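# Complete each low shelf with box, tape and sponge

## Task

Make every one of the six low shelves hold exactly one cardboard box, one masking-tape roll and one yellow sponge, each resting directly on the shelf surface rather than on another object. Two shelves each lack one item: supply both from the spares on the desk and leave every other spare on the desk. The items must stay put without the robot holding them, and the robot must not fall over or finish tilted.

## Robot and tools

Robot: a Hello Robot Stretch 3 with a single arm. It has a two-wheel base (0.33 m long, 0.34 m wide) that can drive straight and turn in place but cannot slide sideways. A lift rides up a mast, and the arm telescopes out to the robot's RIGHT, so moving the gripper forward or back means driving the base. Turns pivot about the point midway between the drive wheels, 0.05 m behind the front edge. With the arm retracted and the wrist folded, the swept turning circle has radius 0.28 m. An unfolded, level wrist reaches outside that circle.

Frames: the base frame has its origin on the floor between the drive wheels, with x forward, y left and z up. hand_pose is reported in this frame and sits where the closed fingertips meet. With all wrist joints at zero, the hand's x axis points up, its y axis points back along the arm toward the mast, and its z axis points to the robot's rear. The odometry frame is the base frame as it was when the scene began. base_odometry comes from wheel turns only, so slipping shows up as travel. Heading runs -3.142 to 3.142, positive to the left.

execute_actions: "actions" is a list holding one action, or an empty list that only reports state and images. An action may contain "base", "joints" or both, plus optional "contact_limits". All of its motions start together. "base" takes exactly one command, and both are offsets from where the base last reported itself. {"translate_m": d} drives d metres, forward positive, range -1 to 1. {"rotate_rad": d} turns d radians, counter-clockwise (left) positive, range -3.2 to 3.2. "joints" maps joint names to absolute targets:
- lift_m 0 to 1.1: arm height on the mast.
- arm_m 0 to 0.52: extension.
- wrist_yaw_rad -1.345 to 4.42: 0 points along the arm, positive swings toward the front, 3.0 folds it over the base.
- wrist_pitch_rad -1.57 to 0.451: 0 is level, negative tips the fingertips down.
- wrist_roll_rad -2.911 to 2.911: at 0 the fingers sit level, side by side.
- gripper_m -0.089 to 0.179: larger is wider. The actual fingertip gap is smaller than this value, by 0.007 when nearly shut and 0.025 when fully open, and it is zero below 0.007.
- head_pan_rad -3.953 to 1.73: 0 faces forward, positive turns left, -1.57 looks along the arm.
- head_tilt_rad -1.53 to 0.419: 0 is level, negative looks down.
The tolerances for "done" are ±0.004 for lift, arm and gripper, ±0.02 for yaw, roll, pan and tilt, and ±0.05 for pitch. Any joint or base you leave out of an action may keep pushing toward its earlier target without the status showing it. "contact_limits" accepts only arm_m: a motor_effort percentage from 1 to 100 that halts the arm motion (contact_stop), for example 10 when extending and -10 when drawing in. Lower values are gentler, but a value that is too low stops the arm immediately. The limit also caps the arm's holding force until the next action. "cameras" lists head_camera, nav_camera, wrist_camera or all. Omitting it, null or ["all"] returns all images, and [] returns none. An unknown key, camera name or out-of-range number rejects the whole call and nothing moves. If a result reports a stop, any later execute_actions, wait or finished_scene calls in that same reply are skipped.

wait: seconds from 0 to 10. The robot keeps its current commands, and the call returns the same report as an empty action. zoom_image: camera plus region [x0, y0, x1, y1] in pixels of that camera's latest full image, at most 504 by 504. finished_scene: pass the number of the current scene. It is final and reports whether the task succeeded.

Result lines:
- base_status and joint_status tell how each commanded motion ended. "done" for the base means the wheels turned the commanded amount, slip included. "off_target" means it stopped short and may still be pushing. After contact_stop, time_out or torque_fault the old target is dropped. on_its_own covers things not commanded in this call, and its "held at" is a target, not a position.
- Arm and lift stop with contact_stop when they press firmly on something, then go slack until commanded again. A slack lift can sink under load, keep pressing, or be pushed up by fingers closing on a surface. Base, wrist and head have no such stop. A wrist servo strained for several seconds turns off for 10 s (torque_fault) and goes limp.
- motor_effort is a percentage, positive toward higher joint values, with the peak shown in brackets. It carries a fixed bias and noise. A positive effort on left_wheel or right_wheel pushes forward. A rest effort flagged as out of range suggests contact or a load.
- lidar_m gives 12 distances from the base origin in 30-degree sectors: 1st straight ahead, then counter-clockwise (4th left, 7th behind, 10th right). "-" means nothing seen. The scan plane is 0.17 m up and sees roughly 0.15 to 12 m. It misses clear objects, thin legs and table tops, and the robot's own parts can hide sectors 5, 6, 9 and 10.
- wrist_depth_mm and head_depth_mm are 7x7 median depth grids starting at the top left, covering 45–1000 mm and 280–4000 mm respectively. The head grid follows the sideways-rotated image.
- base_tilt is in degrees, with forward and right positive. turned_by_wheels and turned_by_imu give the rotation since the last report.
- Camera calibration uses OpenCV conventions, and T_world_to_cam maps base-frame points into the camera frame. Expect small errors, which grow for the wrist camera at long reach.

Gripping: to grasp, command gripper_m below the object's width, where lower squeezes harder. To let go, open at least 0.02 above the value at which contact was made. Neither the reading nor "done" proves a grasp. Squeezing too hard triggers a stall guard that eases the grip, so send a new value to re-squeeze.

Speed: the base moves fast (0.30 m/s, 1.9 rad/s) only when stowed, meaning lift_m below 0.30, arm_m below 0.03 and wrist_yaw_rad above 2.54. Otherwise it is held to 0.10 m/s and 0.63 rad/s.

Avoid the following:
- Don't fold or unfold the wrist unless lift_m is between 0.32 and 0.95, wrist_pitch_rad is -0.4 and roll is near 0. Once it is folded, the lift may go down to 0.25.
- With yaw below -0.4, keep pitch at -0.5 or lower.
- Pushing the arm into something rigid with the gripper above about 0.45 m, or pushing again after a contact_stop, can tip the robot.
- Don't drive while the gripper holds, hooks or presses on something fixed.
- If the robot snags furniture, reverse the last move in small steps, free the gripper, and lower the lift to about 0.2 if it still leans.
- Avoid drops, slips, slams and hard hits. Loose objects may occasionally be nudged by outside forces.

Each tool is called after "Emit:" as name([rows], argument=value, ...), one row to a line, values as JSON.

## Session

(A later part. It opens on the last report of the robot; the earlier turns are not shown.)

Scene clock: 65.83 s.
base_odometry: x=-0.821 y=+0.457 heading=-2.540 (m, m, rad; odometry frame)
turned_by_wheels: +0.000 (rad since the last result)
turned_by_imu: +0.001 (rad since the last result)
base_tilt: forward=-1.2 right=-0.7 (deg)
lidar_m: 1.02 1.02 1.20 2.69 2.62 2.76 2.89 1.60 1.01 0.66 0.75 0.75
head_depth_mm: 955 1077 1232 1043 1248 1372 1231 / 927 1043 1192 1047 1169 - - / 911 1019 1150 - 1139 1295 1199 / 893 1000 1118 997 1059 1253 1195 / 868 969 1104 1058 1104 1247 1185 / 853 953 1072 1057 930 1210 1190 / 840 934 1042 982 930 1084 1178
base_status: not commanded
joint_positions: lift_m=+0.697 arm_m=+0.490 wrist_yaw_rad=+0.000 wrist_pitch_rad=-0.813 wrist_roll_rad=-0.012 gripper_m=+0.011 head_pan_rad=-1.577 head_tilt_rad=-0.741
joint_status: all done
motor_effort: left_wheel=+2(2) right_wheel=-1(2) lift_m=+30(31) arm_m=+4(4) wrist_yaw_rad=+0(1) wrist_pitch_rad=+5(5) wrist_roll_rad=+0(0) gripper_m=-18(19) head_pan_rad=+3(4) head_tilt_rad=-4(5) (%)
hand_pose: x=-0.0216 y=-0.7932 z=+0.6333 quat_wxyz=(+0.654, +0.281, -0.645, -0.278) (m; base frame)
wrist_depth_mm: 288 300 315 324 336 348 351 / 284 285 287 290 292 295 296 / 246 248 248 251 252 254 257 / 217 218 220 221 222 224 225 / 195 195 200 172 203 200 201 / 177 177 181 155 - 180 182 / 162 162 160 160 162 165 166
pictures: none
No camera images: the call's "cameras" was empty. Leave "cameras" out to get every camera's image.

Emit:
execute_actions([
  {"joints":{"gripper_m":0.11}},
], cameras=[])

Emit:
execute_actions([
  {"joints":{"lift_m":0.77}},
], cameras=["wrist_camera"])

Scene clock: 68.03 s.
base_odometry: x=-0.821 y=+0.457 heading=-2.540 (m, m, rad; odometry frame)
turned_by_wheels: +0.000 (rad since the last result)
turned_by_imu: +0.001 (rad since the last result)
base_tilt: forward=-1.2 right=-0.8 (deg)
lidar_m: 1.02 1.02 1.20 2.69 2.61 2.76 2.89 1.60 1.02 0.66 0.75 0.75
head_depth_mm: 952 1073 1234 1040 1240 1365 1235 / 932 1046 1194 1050 1159 - - / 914 1024 1127 - 1144 1307 1200 / 894 997 1114 992 1059 1257 1197 / 868 974 1107 1060 1102 1240 1191 / 853 950 1073 1050 934 1202 1191 / 836 930 1041 983 926 1076 1179
base_status: not commanded
joint_positions: lift_m=+0.697 arm_m=+0.490 wrist_yaw_rad=+0.000 wrist_pitch_rad=-0.813 wrist_roll_rad=-0.012 gripper_m=+0.110 head_pan_rad=-1.577 head_tilt_rad=-0.741
joint_status: all done
motor_effort: left_wheel=+2(2) right_wheel=-2(2) lift_m=+30(30) arm_m=+4(4) wrist_yaw_rad=-1(1) wrist_pitch_rad=+5(5) wrist_roll_rad=+0(0) gripper_m=+1(97) head_pan_rad=+4(3) head_tilt_rad=-5(5) (%)
hand_pose: x=-0.0216 y=-0.7932 z=+0.6333 quat_wxyz=(+0.654, +0.281, -0.645, -0.278) (m; base frame)
wrist_depth_mm: 287 299 315 325 334 349 351 / 285 286 287 289 293 295 296 / 246 249 251 251 252 254 255 / 218 219 220 221 222 223 226 / 195 196 197 173 199 200 201 / 176 177 178 156 178 181 182 / 162 161 163 163 164 162 166
pictures: none
No camera images: the call's "cameras" was empty. Leave "cameras" out to get every camera's image.

Scene clock: 69.53 s.
base_odometry: x=-0.821 y=+0.457 heading=-2.540 (m, m, rad; odometry frame)
turned_by_wheels: +0.000 (rad since the last result)
turned_by_imu: +0.000 (rad since the last result)
base_tilt: forward=-1.2 right=-0.8 (deg)
lidar_m: 1.02 1.02 1.20 2.70 2.62 2.76 2.88 1.60 1.01 0.67 0.74 0.75
head_depth_mm: 956 1074 1230 1045 1250 - - / 934 1042 1187 1054 - 1330 1192 / 912 1024 1115 1035 1145 1295 1205 / 889 999 1099 1003 1063 1258 1200 / 875 970 1104 1060 1109 1239 1192 / 854 952 1073 1054 937 1211 1190 / 835 928 1049 978 927 1072 1185
base_status: not commanded
joint_positions: lift_m=+0.770 arm_m=+0.490 wrist_yaw_rad=+0.000 wrist_pitch_rad=-0.813 wrist_roll_rad=-0.012 gripper_m=+0.110 head_pan_rad=-1.577 head_tilt_rad=-0.741
joint_status: all done
motor_effort: left_wheel=+2(2) right_wheel=-1(3) lift_m=+41(43) arm_m=+4(4) wrist_yaw_rad=-1(1) wrist_pitch_rad=+5(6) wrist_roll_rad=+0(0) gripper_m=+0(0) head_pan_rad=+2(3) head_tilt_rad=-5(5) (%)
hand_pose: x=-0.0216 y=-0.7932 z=+0.7059 quat_wxyz=(+0.654, +0.281, -0.645, -0.278) (m; base frame)
wrist_depth_mm: 287 299 313 332 352 375 399 / 320 339 360 385 397 412 415 / 347 348 350 352 357 360 362 / 306 307 310 312 314 316 276 / 275 278 278 278 281 280 272 / 249 250 250 242 252 254 256 / 228 227 229 221 231 228 232
pictures: wrist_camera
camera_calibration (this result's frames):
wrist_camera: T_world_to_cam=[[-0.999583, -0.0150714, 0.024644, -0.0501856], [-0.0265109, 0.817458, -0.575378, 1.09517], [-0.0114736, -0.575791, -0.817516, 0.284465], [0, 0, 0, 1]] pos_world=[-0.0178668, -0.732221, 0.86393]
Images, in order (width x height): wrist_camera 644x364.

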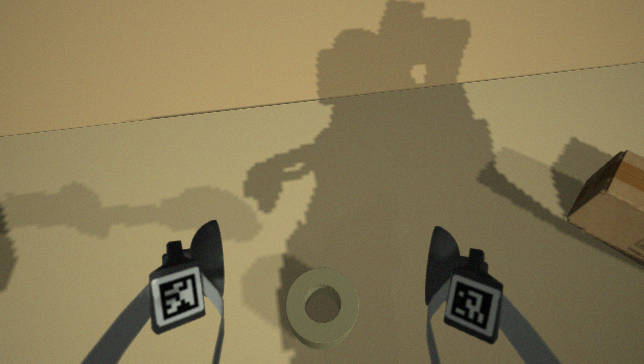

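Emit:
execute_actions([
  {"base":{"rotate_rad":1.54},"joints":{"arm_m":0.2,"lift_m":0.9}},
], cameras=[])

Emit:
execute_actions([
  {"base":{"translate_m":0.8}},
], cameras=[])

Emit:
execute_actions([
  {"base":{"rotate_rad":0.985},"joints":{"arm_m":0.36}},
])

Scene clock: 75.80 s.
base_odometry: x=-0.821 y=+0.457 heading=-1.000 (m, m, rad; odometry frame)
turned_by_wheels: +1.540 (rad since the last result)
turned_by_imu: +1.548 (rad since the last result)
base_tilt: forward=-1.2 right=-0.8 (deg)
lidar_m: 1.68 2.41 2.76 2.94 1.60 1.01 0.66 0.77 0.75 1.02 1.02 1.20
head_depth_mm: 1386 1574 1725 - - 1380 1206 / 1354 1513 1675 - 1591 1389 1202 / 1319 1482 1639 - 1606 1378 1203 / 1297 1426 1631 - 1597 1379 1189 / 1260 1402 1574 1365 1502 1378 1191 / 1233 1340 1523 1304 1436 1371 1193 / 1203 1315 1495 1293 1366 1378 1193
base_status: done
joint_positions: lift_m=+0.900 arm_m=+0.200 wrist_yaw_rad=+0.000 wrist_pitch_rad=-0.813 wrist_roll_rad=-0.012 gripper_m=+0.110 head_pan_rad=-1.577 head_tilt_rad=-0.741
joint_status: all done
motor_effort: left_wheel=-1(8) right_wheel=+3(11) lift_m=+41(42) arm_m=-4(3) wrist_yaw_rad=-1(0) wrist_pitch_rad=+5(5) wrist_roll_rad=+0(0) gripper_m=+0(0) head_pan_rad=+2(3) head_tilt_rad=-4(4) (%)
hand_pose: x=-0.0216 y=-0.5041 z=+0.8359 quat_wxyz=(+0.654, +0.281, -0.645, -0.278) (m; base frame)
wrist_depth_mm: 917 984 996 - - - 853 / - 905 894 - - - 874 / - 780 796 - - - 901 / - - 955 - - - 916 / - - - - - - 952 / 974 - 997 1000 997 - 968 / 917 905 920 920 924 919 903
pictures: none
No camera images: the call's "cameras" was empty. Leave "cameras" out to get every camera's image.

Scene clock: 84.77 s.
base_odometry: x=-0.389 y=-0.216 heading=-1.000 (m, m, rad; odometry frame)
turned_by_wheels: +0.000 (rad since the last result)
turned_by_imu: +0.003 (rad since the last result)
base_tilt: forward=-1.2 right=-0.8 (deg)
lidar_m: 1.93 1.58 2.08 3.14 3.09 1.72 1.47 1.42 0.98 0.81 0.88 0.88
head_depth_mm: 1197 1334 1507 - - 1384 1212 / 1169 1314 1434 - 1439 1393 1213 / 1146 1280 1411 - 1523 1389 1201 / 1106 1245 1373 - 727 1375 1182 / 1086 1210 1146 884 744 1336 1178 / 1064 1176 1139 882 719 1377 1186 / 1042 1147 1137 880 700 1334 1191
base_status: done
joint_positions: lift_m=+0.900 arm_m=+0.200 wrist_yaw_rad=+0.000 wrist_pitch_rad=-0.813 wrist_roll_rad=-0.012 gripper_m=+0.110 head_pan_rad=-1.577 head_tilt_rad=-0.741
joint_status: not commanded
motor_effort: left_wheel=-2(4) right_wheel=+3(9) lift_m=+41(41) arm_m=-4(4) wrist_yaw_rad=+0(0) wrist_pitch_rad=+5(5) wrist_roll_rad=+0(0) gripper_m=+0(0) head_pan_rad=+3(3) head_tilt_rad=-5(4) (%)
hand_pose: x=-0.0216 y=-0.5041 z=+0.8359 quat_wxyz=(+0.654, +0.281, -0.645, -0.278) (m; base frame)
wrist_depth_mm: 501 472 525 862 942 - - / 431 433 438 458 970 916 - / 376 379 381 384 951 773 834 / 279 333 336 338 924 907 - / 247 299 302 303 972 - - / 259 271 273 274 274 - - / 246 247 249 259 908 898 935
pictures: none
No camera images: the call's "cameras" was empty. Leave "cameras" out to get every camera's image.

Scene clock: 87.27 s.
base_odometry: x=-0.389 y=-0.216 heading=-0.015 (m, m, rad; odometry frame)
turned_by_wheels: +0.985 (rad since the last result)
turned_by_imu: +0.988 (rad since the last result)
base_tilt: forward=-1.2 right=-0.7 (deg)
lidar_m: 2.08 3.14 3.09 1.72 1.80 1.42 0.98 0.81 1.26 0.88 1.94 1.58
head_depth_mm: 1158 1261 1235 - - 1358 1208 / 1242 1330 - 875 751 1382 1197 / 1337 1427 - 892 791 1379 1198 / 1441 1561 - 862 1592 1379 1205 / 1567 1622 1149 934 1542 1379 1190 / 1720 1864 1124 1756 1625 1378 1188 / 1886 2064 1130 1973 1626 1373 1187
base_status: done
joint_positions: lift_m=+0.900 arm_m=+0.360 wrist_yaw_rad=+0.000 wrist_pitch_rad=-0.813 wrist_roll_rad=-0.012 gripper_m=+0.110 head_pan_rad=-1.577 head_tilt_rad=-0.741
joint_status: all done
motor_effort: left_wheel=-2(7) right_wheel=+2(10) lift_m=+41(41) arm_m=+4(5) wrist_yaw_rad=+0(2) wrist_pitch_rad=+6(5) wrist_roll_rad=+0(0) gripper_m=+1(0) head_pan_rad=+2(2) head_tilt_rad=-5(4) (%)
hand_pose: x=-0.0216 y=-0.6632 z=+0.8359 quat_wxyz=(+0.654, +0.281, -0.645, -0.278) (m; base frame)
wrist_depth_mm: 503 480 520 526 522 527 540 / 458 436 438 440 445 446 452 / - 379 379 382 388 388 393 / - 350 335 337 339 341 343 / - - 300 294 305 303 306 / 997 993 272 273 274 276 277 / 899 890 879 249 249 247 252
pictures: head_camera (sideways: a quarter turn clockwise sets it upright), nav_camera (sideways: a quarter turn counterclockwise sets it upright), wrist_camera
camera_calibration (this result's frames):
head_camera: T_world_to_cam=[[-0.0311342, 0.641602, -0.766406, 1.01275], [0.999378, 0.00728404, -0.0345005, 0.0478149], [-0.0165531, -0.767004, -0.641429, 0.789333], [0, 0, 0, 1]] pos_world=[-0.00318818, -0.0447082, 1.28413]
nav_camera: T_world_to_cam=[[-0.037754, -0.663026, 0.747644, -0.92676], [-0.999011, 0.0426436, -0.0126301, 0.0753387], [-0.0235082, -0.747381, -0.663979, 0.821355], [0, 0, 0, 1]] pos_world=[0.0595838, -0.0038134, 1.2392]
wrist_camera: T_world_to_cam=[[-0.999582, -0.0150912, 0.024644, -0.0514402], [-0.0265271, 0.817457, -0.575378, 1.0637], [-0.0114623, -0.575791, -0.817516, 0.465604], [0, 0, 0, 1]] pos_world=[-0.0178649, -0.602218, 0.993938]
Images, in order (width x height): head_camera 896x504, nav_camera 672x504, wrist_camera 644x364.

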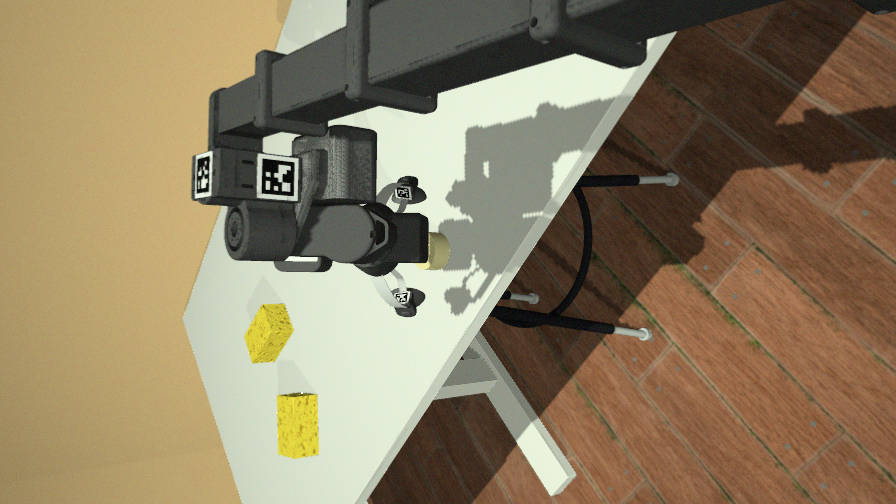

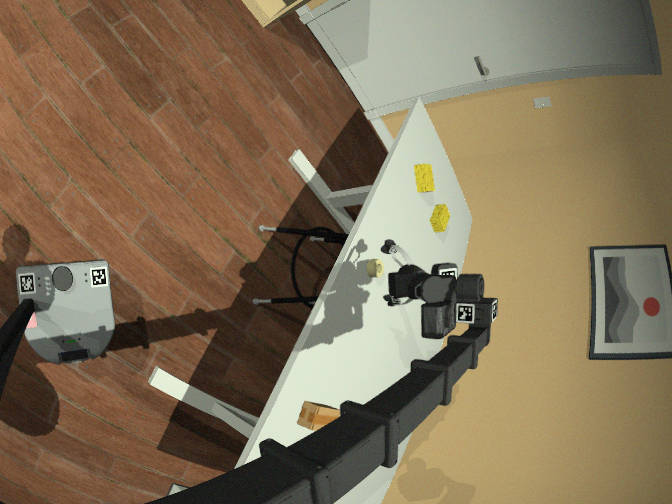

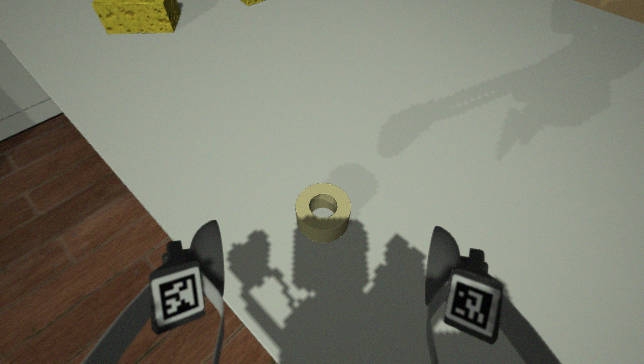

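Emit:
execute_actions([
  {"joints":{"lift_m":0.835,"arm_m":0.452}},
], cameras=[])

Emit:
execute_actions([
  {"joints":{"lift_m":0.805}},
], cameras=["wrist_camera"])

Scene clock: 91.30 s.
base_odometry: x=-0.389 y=-0.216 heading=-0.015 (m, m, rad; odometry frame)
turned_by_wheels: +0.000 (rad since the last result)
turned_by_imu: +0.001 (rad since the last result)
base_tilt: forward=-1.2 right=-0.7 (deg)
lidar_m: 2.08 3.13 3.09 1.72 1.79 1.42 0.98 0.81 1.26 0.88 1.94 1.58
head_depth_mm: 1159 1258 1174 931 - - 1195 / 1243 1357 1284 - 749 1357 1202 / 1333 1464 - 894 792 1382 1208 / 1451 1537 1171 863 1587 1374 1198 / 1575 1619 1149 947 1546 1363 1189 / 1735 1850 1131 1740 1640 1366 1190 / 1874 2039 1133 1990 1626 1365 1191
base_status: not commanded
joint_positions: lift_m=+0.835 arm_m=+0.452 wrist_yaw_rad=+0.000 wrist_pitch_rad=-0.813 wrist_roll_rad=-0.012 gripper_m=+0.110 head_pan_rad=-1.577 head_tilt_rad=-0.741
joint_status: all done
motor_effort: left_wheel=-2(2) right_wheel=+3(2) lift_m=+29(39) arm_m=+4(3) wrist_yaw_rad=+0(0) wrist_pitch_rad=+5(5) wrist_roll_rad=+0(0) gripper_m=+1(0) head_pan_rad=+3(3) head_tilt_rad=-6(5) (%)
hand_pose: x=-0.0216 y=-0.7552 z=+0.7713 quat_wxyz=(+0.654, +0.281, -0.645, -0.278) (m; base frame)
wrist_depth_mm: 377 387 395 396 401 404 408 / 328 330 333 337 339 343 345 / 286 287 289 291 294 295 296 / 253 252 256 256 259 259 261 / 231 227 228 228 231 232 234 / 882 205 207 186 208 210 210 / 840 188 189 186 190 188 193
pictures: none
No camera images: the call's "cameras" was empty. Leave "cameras" out to get every camera's image.

Scene clock: 92.37 s.
base_odometry: x=-0.389 y=-0.216 heading=-0.015 (m, m, rad; odometry frame)
turned_by_wheels: +0.000 (rad since the last result)
turned_by_imu: +0.000 (rad since the last result)
base_tilt: forward=-1.2 right=-0.8 (deg)
lidar_m: 2.08 3.14 3.07 1.73 1.80 1.42 0.98 0.81 1.26 0.88 1.94 1.58
head_depth_mm: 1155 1263 1178 904 755 - - / 1234 1358 1219 - 756 1389 1203 / 1327 1451 - 872 792 1386 1197 / 1459 1552 1252 863 1586 1372 1192 / 1569 1621 1150 946 1539 1375 1197 / 1714 1835 1127 1742 1618 1372 1186 / 1899 2047 1134 1962 1619 1359 1189
base_status: not commanded
joint_positions: lift_m=+0.805 arm_m=+0.452 wrist_yaw_rad=+0.000 wrist_pitch_rad=-0.813 wrist_roll_rad=-0.012 gripper_m=+0.110 head_pan_rad=-1.577 head_tilt_rad=-0.741
joint_status: all done
motor_effort: left_wheel=-1(1) right_wheel=+3(2) lift_m=+29(31) arm_m=+4(4) wrist_yaw_rad=-1(1) wrist_pitch_rad=+5(6) wrist_roll_rad=+0(0) gripper_m=+0(1) head_pan_rad=+3(3) head_tilt_rad=-5(4) (%)
hand_pose: x=-0.0216 y=-0.7552 z=+0.7413 quat_wxyz=(+0.654, +0.281, -0.645, -0.278) (m; base frame)
wrist_depth_mm: 328 333 336 340 342 345 349 / 281 282 284 287 290 290 294 / 243 245 247 249 251 251 254 / 215 217 217 219 221 222 224 / 193 195 196 172 197 198 199 / 179 176 177 152 178 178 180 / 799 160 161 159 162 160 164
pictures: wrist_camera
camera_calibration (this result's frames):
wrist_camera: T_world_to_cam=[[-0.999582, -0.0150911, 0.024644, -0.0504969], [-0.0265271, 0.817456, -0.575379, 1.08447], [-0.0114623, -0.575793, -0.817515, 0.335281], [0, 0, 0, 1]] pos_world=[-0.0178649, -0.694218, 0.899325]
Images, in order (width x height): wrist_camera 644x364.

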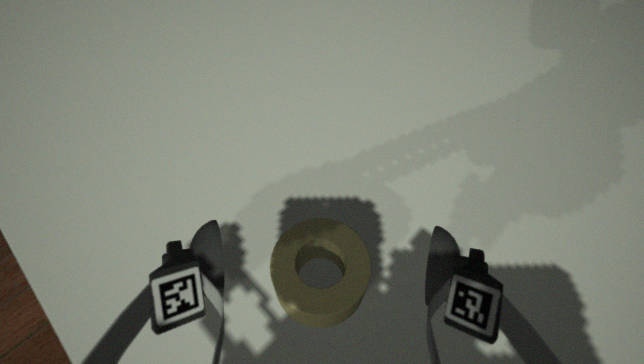

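Emit:
execute_actions([
  {"joints":{"gripper_m":0.012}},
], cameras=[])

Emit:
execute_actions([
  {"joints":{"lift_m":0.86}},
], cameras=["wrist_camera"])

Scene clock: 94.87 s.
base_odometry: x=-0.389 y=-0.216 heading=-0.015 (m, m, rad; odometry frame)
turned_by_wheels: +0.000 (rad since the last result)
turned_by_imu: +0.001 (rad since the last result)
base_tilt: forward=-1.2 right=-0.8 (deg)
lidar_m: 2.08 3.15 3.17 1.73 1.79 1.42 0.98 0.81 1.26 0.88 1.94 1.58
head_depth_mm: 1157 1256 1182 910 757 - - / 1244 1343 1216 - 751 1383 1208 / 1331 1446 - 883 790 1383 1197 / 1453 1541 1259 860 1585 1381 1194 / 1573 1621 1153 951 1548 1377 1191 / 1725 1854 1133 1746 1603 1374 1187 / 1897 2062 1131 1981 1623 1372 1194
base_status: not commanded
joint_positions: lift_m=+0.805 arm_m=+0.452 wrist_yaw_rad=+0.000 wrist_pitch_rad=-0.806 wrist_roll_rad=-0.012 gripper_m=+0.013 head_pan_rad=-1.577 head_tilt_rad=-0.741
joint_status: all done
motor_effort: left_wheel=-2(2) right_wheel=+3(4) lift_m=+29(29) arm_m=+4(4) wrist_yaw_rad=-1(1) wrist_pitch_rad=+2(5) wrist_roll_rad=+0(0) gripper_m=-19(100) head_pan_rad=+2(3) head_tilt_rad=-4(5) (%)
hand_pose: x=-0.0216 y=-0.7565 z=+0.7423 quat_wxyz=(+0.654, +0.279, -0.646, -0.276) (m; base frame)
wrist_depth_mm: 334 339 341 346 351 350 356 / 284 287 288 292 292 297 299 / 247 248 249 251 253 254 256 / 217 218 220 221 222 224 225 / 194 195 200 174 202 199 200 / 179 177 180 155 - 180 181 / 787 161 160 160 161 165 165
pictures: none
No camera images: the call's "cameras" was empty. Leave "cameras" out to get every camera's image.

Scene clock: 96.20 s.
base_odometry: x=-0.389 y=-0.216 heading=-0.015 (m, m, rad; odometry frame)
turned_by_wheels: +0.000 (rad since the last result)
turned_by_imu: +0.000 (rad since the last result)
base_tilt: forward=-1.1 right=-0.8 (deg)
lidar_m: 2.08 3.14 3.08 1.73 1.80 1.42 0.98 0.81 1.26 0.88 1.94 1.58
head_depth_mm: 1159 1255 1180 955 - - 1195 / 1239 1354 - 862 748 1386 1207 / 1342 1442 - 896 795 1388 1203 / 1440 1548 - 861 1591 1372 1203 / 1564 1642 1145 944 1551 1380 1200 / 1721 1853 1125 1748 1629 1373 1185 / 1890 2066 1133 1971 1611 1362 1182
base_status: not commanded
joint_positions: lift_m=+0.860 arm_m=+0.452 wrist_yaw_rad=+0.000 wrist_pitch_rad=-0.812 wrist_roll_rad=-0.012 gripper_m=+0.013 head_pan_rad=-1.577 head_tilt_rad=-0.741
joint_status: all done
motor_effort: left_wheel=-2(2) right_wheel=+4(3) lift_m=+41(42) arm_m=+4(4) wrist_yaw_rad=-2(0) wrist_pitch_rad=+5(5) wrist_roll_rad=+0(0) gripper_m=-18(18) head_pan_rad=+2(2) head_tilt_rad=-4(5) (%)
hand_pose: x=-0.0216 y=-0.7553 z=+0.7960 quat_wxyz=(+0.654, +0.281, -0.645, -0.278) (m; base frame)
wrist_depth_mm: 400 409 440 442 449 451 457 / 367 368 371 377 378 380 384 / 321 320 324 324 327 330 332 / 284 283 285 288 289 290 291 / 264 255 260 173 261 259 262 / 919 230 235 155 - 235 235 / 879 214 208 208 209 214 215
pictures: wrist_camera
camera_calibration (this result's frames):
wrist_camera: T_world_to_cam=[[-0.999584, -0.0149982, 0.0246508, -0.0517939], [-0.0264602, 0.817202, -0.575744, 1.1161], [-0.0115096, -0.576157, -0.817258, 0.379437], [0, 0, 0, 1]] pos_world=[-0.0178729, -0.694243, 0.953966]
Images, in order (width x height): wrist_camera 644x364.

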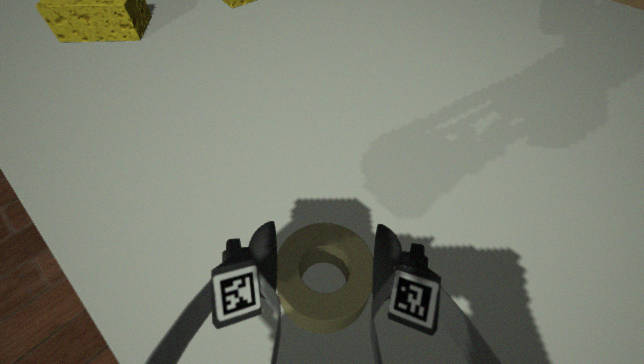

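Emit:
execute_actions([
  {"base":{"rotate_rad":1.47},"joints":{"arm_m":0.2,"head_pan_rad":0.0,"head_tilt_rad":-0.6}},
], cameras=[])

Emit:
execute_actions([
  {"base":{"translate_m":1.0},"joints":{"lift_m":0.8}},
])

Scene clock: 101.23 s.
base_odometry: x=-0.389 y=-0.216 heading=+1.455 (m, m, rad; odometry frame)
turned_by_wheels: +1.470 (rad since the last result)
turned_by_imu: +1.477 (rad since the last result)
base_tilt: forward=-1.3 right=-0.8 (deg)
lidar_m: 2.18 1.46 1.42 1.05 1.00 0.81 0.88 1.37 1.59 1.75 2.76 3.09
head_depth_mm: 3001 3285 3272 2467 1900 1540 1297 / 3169 3422 3271 2470 1876 1518 1296 / 2989 3175 3096 2424 1885 1512 1288 / 2621 2741 2769 2459 1864 1520 1285 / 2335 2485 2298 2426 1863 1506 1278 / 2076 2266 2403 2425 1861 1505 1277 / 1892 2033 2167 2019 1840 1504 1259
base_status: done
joint_positions: lift_m=+0.860 arm_m=+0.200 wrist_yaw_rad=+0.000 wrist_pitch_rad=-0.812 wrist_roll_rad=-0.012 gripper_m=+0.013 head_pan_rad=-0.007 head_tilt_rad=-0.606
joint_status: all done
motor_effort: left_wheel=-2(9) right_wheel=+3(12) lift_m=+41(41) arm_m=-4(3) wrist_yaw_rad=-1(1) wrist_pitch_rad=+5(5) wrist_roll_rad=+0(0) gripper_m=-19(18) head_pan_rad=+2(36) head_tilt_rad=+3(17) (%)
hand_pose: x=-0.0216 y=-0.5042 z=+0.7959 quat_wxyz=(+0.654, +0.281, -0.645, -0.278) (m; base frame)
wrist_depth_mm: - - - - - - - / - - - - - - - / - - - - - - - / - - - - - - - / - - - 173 - - - / 938 963 971 155 - 975 974 / 868 879 858 871 867 891 896
pictures: none
No camera images: the call's "cameras" was empty. Leave "cameras" out to get every camera's image.

Scene clock: 112.60 s.
base_odometry: x=-0.273 y=+0.777 heading=+1.455 (m, m, rad; odometry frame)
turned_by_wheels: +0.000 (rad since the last result)
turned_by_imu: +0.004 (rad since the last result)
base_tilt: forward=-1.2 right=-0.7 (deg)
lidar_m: 1.18 0.84 1.12 0.91 1.64 1.61 2.17 2.25 2.22 2.32 2.31 2.29
head_depth_mm: 2356 2532 2495 2468 1894 1539 1291 / 2356 2581 2284 2363 1880 1532 1290 / 2008 2235 1995 2011 1871 1529 1287 / 1762 1949 1802 1788 1803 1526 1287 / 1550 1700 1755 1417 1560 1506 1279 / 1406 1507 1615 1465 1678 1508 1265 / 1272 1360 1467 1578 1711 1516 1262
base_status: done
joint_positions: lift_m=+0.800 arm_m=+0.200 wrist_yaw_rad=+0.000 wrist_pitch_rad=-0.813 wrist_roll_rad=-0.012 gripper_m=+0.013 head_pan_rad=-0.007 head_tilt_rad=-0.606
joint_status: all done
motor_effort: left_wheel=-2(5) right_wheel=+3(8) lift_m=+30(30) arm_m=-4(4) wrist_yaw_rad=+0(0) wrist_pitch_rad=+6(5) wrist_roll_rad=+0(0) gripper_m=-18(18) head_pan_rad=+3(3) head_tilt_rad=+2(2) (%)
hand_pose: x=-0.0216 y=-0.5041 z=+0.7362 quat_wxyz=(+0.654, +0.281, -0.645, -0.278) (m; base frame)
wrist_depth_mm: - - - - - - - / - - - - - - - / - - - - - - - / - - - - - - - / 997 991 - 172 - - - / 887 893 911 155 - 912 906 / 809 808 803 811 818 845 837
pictures: head_camera (sideways: a quarter turn clockwise sets it upright), nav_camera (sideways: a quarter turn counterclockwise sets it upright), wrist_camera
camera_calibration (this result's frames):
head_camera: T_world_to_cam=[[-0.532545, -0.0312225, -0.845826, 1.11935], [-0.00145188, 0.999352, -0.0359756, 0.0558466], [0.8464, -0.0179306, -0.532245, 0.642027], [0, 0, 0, 1]] pos_world=[0.052771, -0.00934971, 1.2905]
nav_camera: T_world_to_cam=[[0.556224, -0.037705, 0.830177, -1.03797], [-0.0416713, -0.998979, -0.0174516, 0.0757786], [0.829987, -0.0248875, -0.557227, 0.677276], [0, 0, 0, 1]] pos_world=[0.0183714, 0.0534203, 1.24042]
wrist_camera: T_world_to_cam=[[-0.999583, -0.0150502, 0.0246458, -0.0465712], [-0.0264925, 0.817568, -0.575222, 0.876207], [-0.0114924, -0.575636, -0.817626, 0.475922], [0, 0, 0, 1]] pos_world=[-0.0178694, -0.443102, 0.894287]
Images, in order (width x height): head_camera 896x504, nav_camera 672x504, wrist_camera 644x364.

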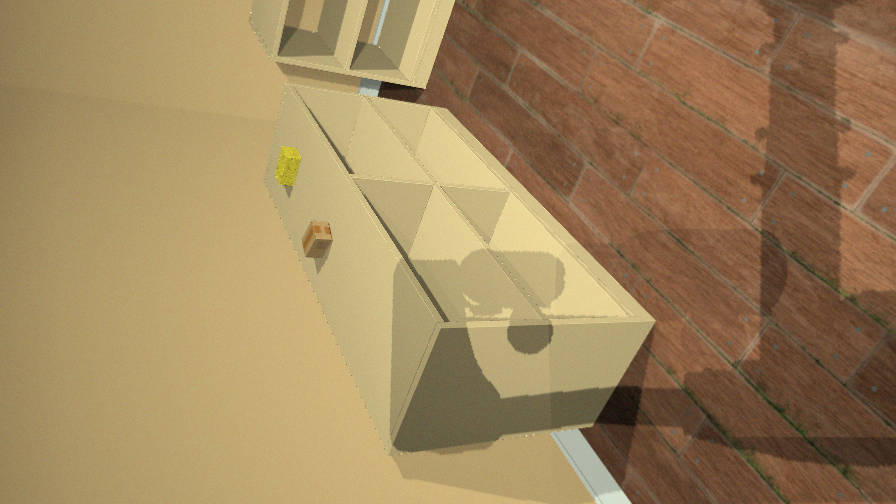

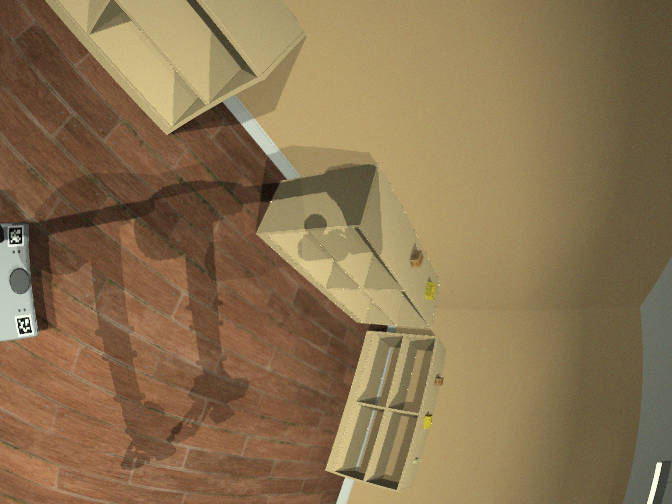

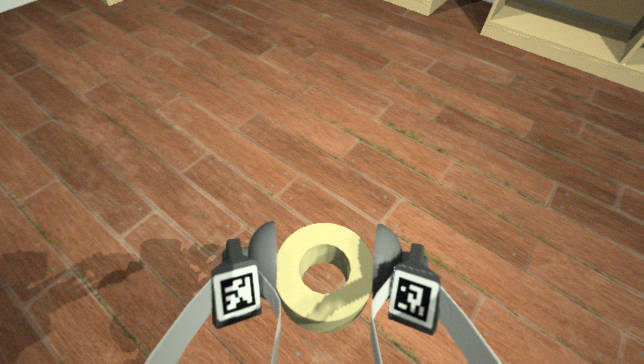

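Emit:
execute_actions([
  {"base":{"translate_m":0.64},"joints":{"arm_m":0.35,"head_pan_rad":-1.57,"head_tilt_rad":-0.75}},
], cameras=[])

Emit:
execute_actions([
  {"base":{"rotate_rad":1.765},"joints":{"arm_m":0.478,"lift_m":0.78}},
])

Scene clock: 126.53 s.
base_odometry: x=-0.199 y=+1.413 heading=+1.455 (m, m, rad; odometry frame)
turned_by_wheels: +0.000 (rad since the last result)
turned_by_imu: +0.003 (rad since the last result)
base_tilt: forward=-1.2 right=-0.8 (deg)
lidar_m: 0.55 0.58 0.83 0.55 1.12 2.14 2.29 2.59 2.55 2.31 1.92 1.62
head_depth_mm: 2580 2603 2600 2025 1701 - - / 2699 2961 2762 - 1600 1391 1197 / 2883 2941 2653 - 1645 1388 1198 / 3019 3091 2661 2057 1629 1378 1199 / 2693 2673 2603 1989 1629 1377 1192 / 2476 2513 2482 1998 1626 1373 1192 / 2289 2313 2469 1992 1614 1371 1184
base_status: done
joint_positions: lift_m=+0.800 arm_m=+0.350 wrist_yaw_rad=+0.000 wrist_pitch_rad=-0.813 wrist_roll_rad=-0.012 gripper_m=+0.013 head_pan_rad=-1.563 head_tilt_rad=-0.741
joint_status: all done
motor_effort: left_wheel=-2(2) right_wheel=+3(8) lift_m=+30(30) arm_m=+4(3) wrist_yaw_rad=-2(0) wrist_pitch_rad=+5(6) wrist_roll_rad=+0(0) gripper_m=-19(18) head_pan_rad=-3(39) head_tilt_rad=-4(18) (%)
hand_pose: x=-0.0216 y=-0.6532 z=+0.7362 quat_wxyz=(+0.654, +0.281, -0.645, -0.278) (m; base frame)
wrist_depth_mm: - - - - - - - / - - - - - - - / - - - - - - - / - - - - - - - / 982 985 - 173 - - - / 901 885 914 155 - 914 924 / 811 819 811 812 810 831 848
pictures: none
No camera images: the call's "cameras" was empty. Leave "cameras" out to get every camera's image.

Scene clock: 130.30 s.
base_odometry: x=-0.199 y=+1.413 heading=-3.063 (m, m, rad; odometry frame)
turned_by_wheels: +1.765 (rad since the last result)
turned_by_imu: +1.772 (rad since the last result)
base_tilt: forward=-1.3 right=-0.8 (deg)
lidar_m: 0.55 1.02 2.14 2.51 2.53 2.54 2.31 1.77 1.05 0.55 0.77 0.60
head_depth_mm: 1283 1496 1400 1190 1592 - - / 1151 1329 1410 - 1236 1355 1197 / 1044 1185 - 1034 1148 1299 1202 / 955 1072 1210 1025 886 1053 1168 / 883 975 1105 1056 917 1130 1189 / 819 903 1011 1048 1119 1337 1187 / 765 836 928 1033 1170 1306 1185
base_status: done
joint_positions: lift_m=+0.780 arm_m=+0.478 wrist_yaw_rad=+0.000 wrist_pitch_rad=-0.813 wrist_roll_rad=-0.012 gripper_m=+0.013 head_pan_rad=-1.563 head_tilt_rad=-0.741
joint_status: all done
motor_effort: left_wheel=-1(8) right_wheel=+2(10) lift_m=+30(37) arm_m=+4(11) wrist_yaw_rad=-1(1) wrist_pitch_rad=+6(5) wrist_roll_rad=+0(0) gripper_m=-18(18) head_pan_rad=-2(3) head_tilt_rad=-5(4) (%)
hand_pose: x=-0.0216 y=-0.7811 z=+0.7162 quat_wxyz=(+0.653, +0.281, -0.645, -0.278) (m; base frame)
wrist_depth_mm: 252 289 349 435 516 493 514 / 275 319 389 438 427 421 424 / 300 352 377 366 370 373 377 / 329 329 322 324 326 329 332 / 289 287 294 173 293 294 295 / 258 259 265 155 - 265 271 / 237 238 235 236 237 241 779
pictures: head_camera (sideways: a quarter turn clockwise sets it upright), nav_camera (sideways: a quarter turn counterclockwise sets it upright), wrist_camera
camera_calibration (this result's frames):
head_camera: T_world_to_cam=[[-0.0398773, 0.641088, -0.766431, 1.01283], [0.999186, 0.0209054, -0.034501, 0.0478168], [-0.00609564, -0.767182, -0.6414, 0.789232], [0, 0, 0, 1]] pos_world=[-0.00257785, -0.0448313, 1.28413]
nav_camera: T_world_to_cam=[[-0.0287124, -0.66345, 0.74767, -0.926849], [-0.999499, 0.0290208, -0.0126315, 0.0753435], [-0.0133176, -0.747658, -0.663951, 0.821255], [0, 0, 0, 1]] pos_world=[0.0596309, -0.00308636, 1.2392]
wrist_camera: T_world_to_cam=[[-0.999583, -0.0150549, 0.0246481, -0.0502541], [-0.0264948, 0.817709, -0.575022, 1.09119], [-0.0114981, -0.575435, -0.817767, 0.300289], [0, 0, 0, 1]] pos_world=[-0.0178696, -0.720234, 0.874262]
Images, in order (width x height): head_camera 896x504, nav_camera 672x504, wrist_camera 644x364.

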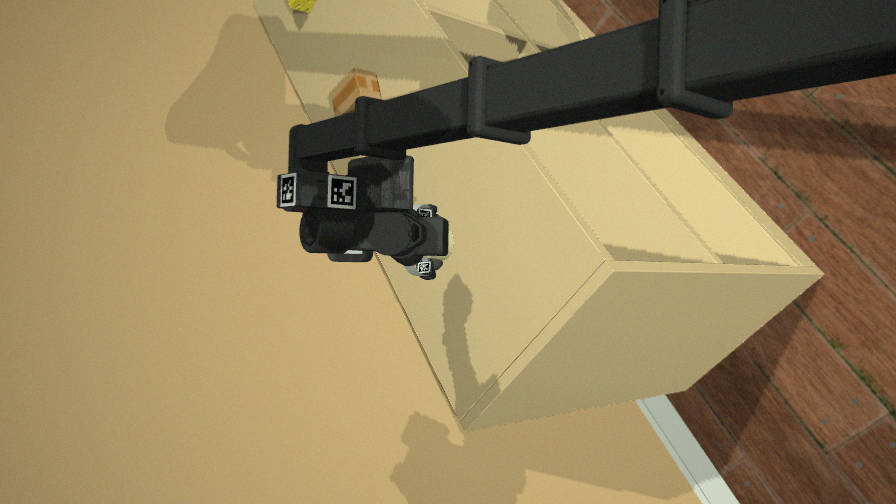

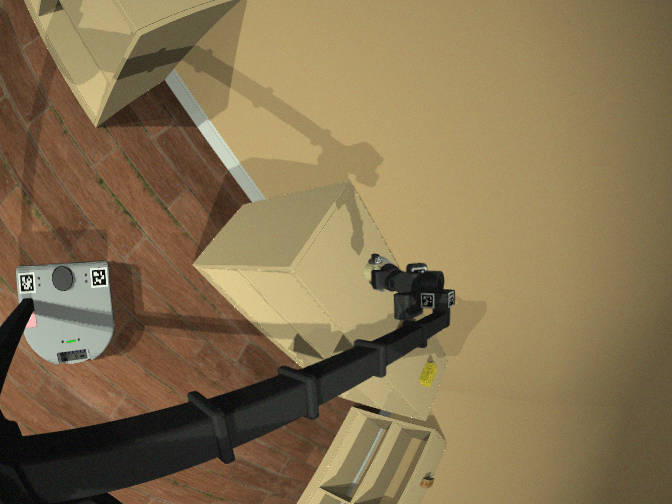

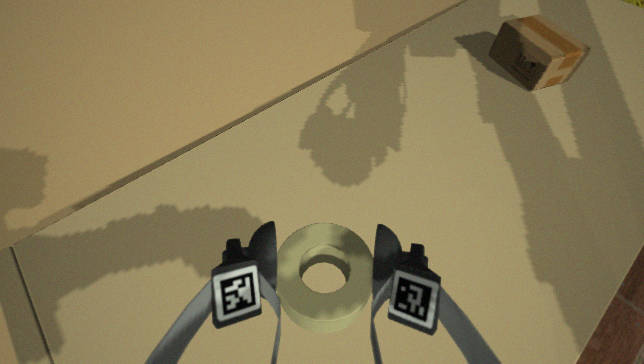

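Emit:
execute_actions([
  {"joints":{"lift_m":0.697}},
], cameras=[])

Emit:
execute_actions([
  {"joints":{"gripper_m":0.10}},
], cameras=[])

Emit:
execute_actions([
  {"joints":{"lift_m":0.75,"head_pan_rad":-0.4,"head_tilt_rad":-0.7}},
])

Scene clock: 132.63 s.
base_odometry: x=-0.199 y=+1.413 heading=-3.063 (m, m, rad; odometry frame)
turned_by_wheels: +0.000 (rad since the last result)
turned_by_imu: +0.001 (rad since the last result)
base_tilt: forward=-1.2 right=-0.8 (deg)
lidar_m: 0.55 1.02 2.14 2.51 2.53 2.55 2.32 1.77 1.05 0.55 0.77 0.60
head_depth_mm: 1288 1502 1395 1199 1557 1424 1233 / 1152 1321 1389 1132 - - 1183 / 1046 1190 1333 999 1130 1301 1196 / 959 1077 1220 1066 890 1060 1172 / 886 985 1102 1056 917 1123 1189 / 820 907 1004 1055 1130 1337 1179 / 766 837 929 1039 1180 1300 1181
base_status: not commanded
joint_positions: lift_m=+0.697 arm_m=+0.478 wrist_yaw_rad=+0.000 wrist_pitch_rad=-0.813 wrist_roll_rad=-0.012 gripper_m=+0.013 head_pan_rad=-1.563 head_tilt_rad=-0.741
joint_status: all done
motor_effort: left_wheel=-2(2) right_wheel=+2(3) lift_m=+29(29) arm_m=+4(4) wrist_yaw_rad=+1(0) wrist_pitch_rad=+5(5) wrist_roll_rad=+0(0) gripper_m=-18(18) head_pan_rad=-3(3) head_tilt_rad=-4(4) (%)
hand_pose: x=-0.0216 y=-0.7811 z=+0.6332 quat_wxyz=(+0.653, +0.281, -0.645, -0.278) (m; base frame)
wrist_depth_mm: 254 291 346 345 346 348 338 / 276 309 287 290 293 295 297 / 253 248 249 251 252 255 255 / 217 219 219 221 222 224 225 / 195 197 200 172 200 200 201 / 177 177 181 155 - 180 181 / 162 162 161 160 162 165 166
pictures: none
No camera images: the call's "cameras" was empty. Leave "cameras" out to get every camera's image.

Scene clock: 134.00 s.
base_odometry: x=-0.199 y=+1.413 heading=-3.063 (m, m, rad; odometry frame)
turned_by_wheels: +0.000 (rad since the last result)
turned_by_imu: +0.000 (rad since the last result)
base_tilt: forward=-1.2 right=-0.8 (deg)
lidar_m: 0.55 1.02 2.13 2.52 2.53 2.54 2.32 1.77 1.05 0.55 0.77 0.60
head_depth_mm: 1279 1494 1405 1202 1561 1412 1229 / 1158 1324 1387 1129 - - 1179 / 1041 1183 1335 - 1133 1309 1196 / 961 1079 1224 1056 888 1061 1172 / 884 974 1103 1059 918 1131 1195 / 824 902 1009 1048 1122 1343 1182 / 763 838 920 1033 1181 1306 1186
base_status: not commanded
joint_positions: lift_m=+0.697 arm_m=+0.478 wrist_yaw_rad=+0.000 wrist_pitch_rad=-0.813 wrist_roll_rad=-0.012 gripper_m=+0.100 head_pan_rad=-1.563 head_tilt_rad=-0.741
joint_status: all done
motor_effort: left_wheel=-1(2) right_wheel=+2(2) lift_m=+29(29) arm_m=+4(4) wrist_yaw_rad=-1(1) wrist_pitch_rad=+6(6) wrist_roll_rad=+0(0) gripper_m=+1(96) head_pan_rad=-2(4) head_tilt_rad=-4(5) (%)
hand_pose: x=-0.0216 y=-0.7811 z=+0.6332 quat_wxyz=(+0.653, +0.281, -0.645, -0.278) (m; base frame)
wrist_depth_mm: 253 291 344 342 346 351 341 / 275 310 287 291 291 294 298 / 254 248 249 251 252 255 257 / 218 219 221 222 224 223 226 / 195 196 201 173 200 200 201 / 177 177 178 157 178 181 183 / 162 162 162 161 164 164 165
pictures: none
No camera images: the call's "cameras" was empty. Leave "cameras" out to get every camera's image.

Scene clock: 135.30 s.
base_odometry: x=-0.199 y=+1.413 heading=-3.063 (m, m, rad; odometry frame)
turned_by_wheels: +0.000 (rad since the last result)
turned_by_imu: +0.000 (rad since the last result)
base_tilt: forward=-1.2 right=-0.7 (deg)
lidar_m: 0.55 1.02 2.14 2.52 2.53 2.56 2.31 1.78 1.05 0.55 0.77 0.60
head_depth_mm: 671 738 814 911 1035 1200 1223 / 699 767 853 964 1104 1284 1229 / 725 803 898 1020 1169 1328 1220 / 756 840 941 1054 1159 1352 1216 / 790 877 996 1079 921 990 1156 / 824 924 1047 1106 885 1031 1178 / 864 972 1116 1101 911 1104 1205
base_status: not commanded
joint_positions: lift_m=+0.750 arm_m=+0.478 wrist_yaw_rad=+0.000 wrist_pitch_rad=-0.813 wrist_roll_rad=-0.012 gripper_m=+0.100 head_pan_rad=-0.407 head_tilt_rad=-0.705
joint_status: all done
motor_effort: left_wheel=-1(2) right_wheel=+2(3) lift_m=+41(38) arm_m=+4(4) wrist_yaw_rad=+1(1) wrist_pitch_rad=+5(6) wrist_roll_rad=+0(0) gripper_m=+0(0) head_pan_rad=+2(36) head_tilt_rad=+2(8) (%)
hand_pose: x=-0.0216 y=-0.7811 z=+0.6858 quat_wxyz=(+0.653, +0.281, -0.645, -0.278) (m; base frame)
wrist_depth_mm: 253 290 348 427 449 418 424 / 274 319 381 376 378 380 384 / 300 344 323 325 327 331 331 / 315 285 284 286 288 290 292 / 252 253 260 256 259 259 260 / 229 230 231 213 232 234 236 / 209 209 210 205 212 214 219
pictures: head_camera (sideways: a quarter turn clockwise sets it upright), nav_camera (sideways: a quarter turn counterclockwise sets it upright), wrist_camera
camera_calibration (this result's frames):
head_camera: T_world_to_cam=[[-0.577183, 0.210859, -0.788922, 1.04543], [0.384739, 0.922363, -0.0349549, 0.0521574], [0.720302, -0.323704, -0.613498, 0.748505], [0, 0, 0, 1]] pos_world=[0.044188, -0.0262516, 1.28579]
nav_camera: T_world_to_cam=[[0.570607, -0.282904, 0.770956, -0.960856], [-0.428976, -0.903208, -0.0139366, 0.073563], [0.700276, -0.322769, -0.636736, 0.781502], [0, 0, 0, 1]] pos_world=[0.0325604, 0.0468576, 1.23941]
wrist_camera: T_world_to_cam=[[-0.999583, -0.015054, 0.0246483, -0.0495051], [-0.0264941, 0.817709, -0.575022, 1.07373], [-0.0114988, -0.575435, -0.817767, 0.275456], [0, 0, 0, 1]] pos_world=[-0.0178697, -0.720234, 0.843895]
Images, in order (width x height): head_camera 896x504, nav_camera 672x504, wrist_camera 644x364.

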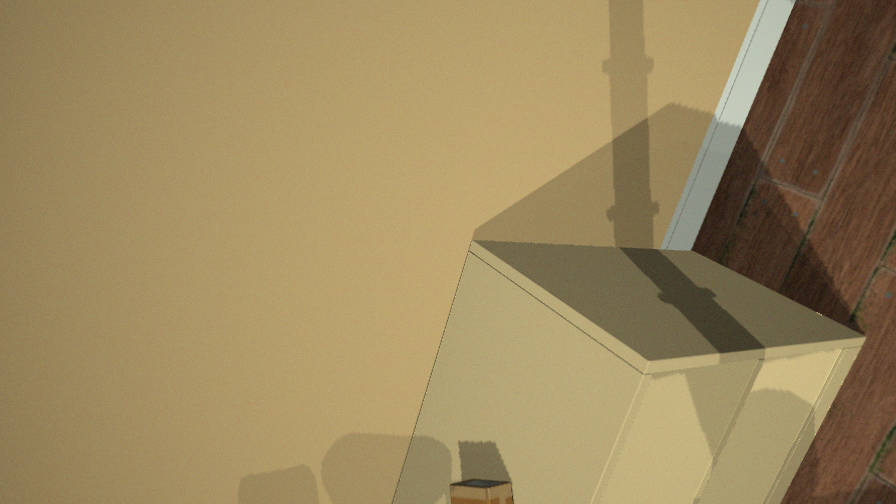

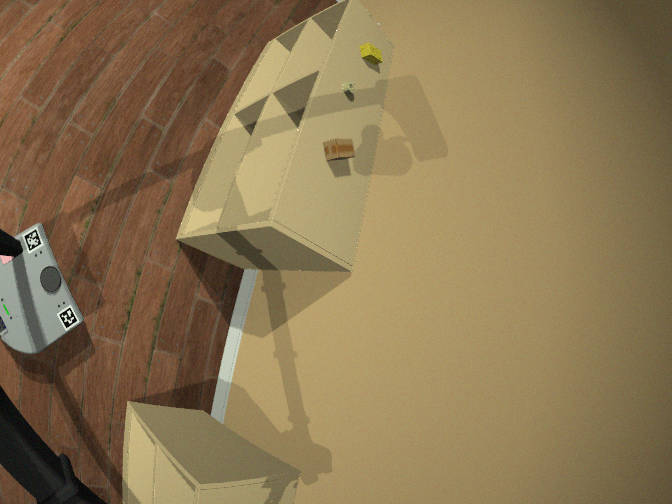

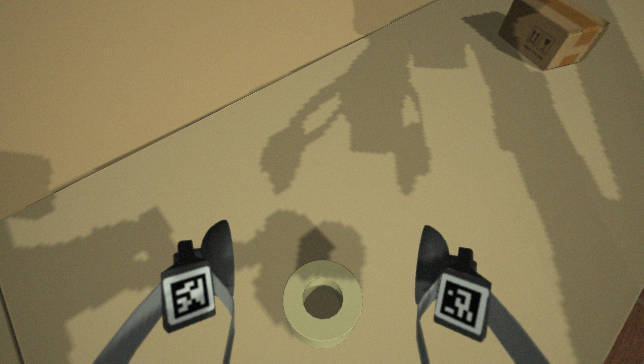

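Emit:
finished_scene(scene=2)

The scene is finished: the task was done.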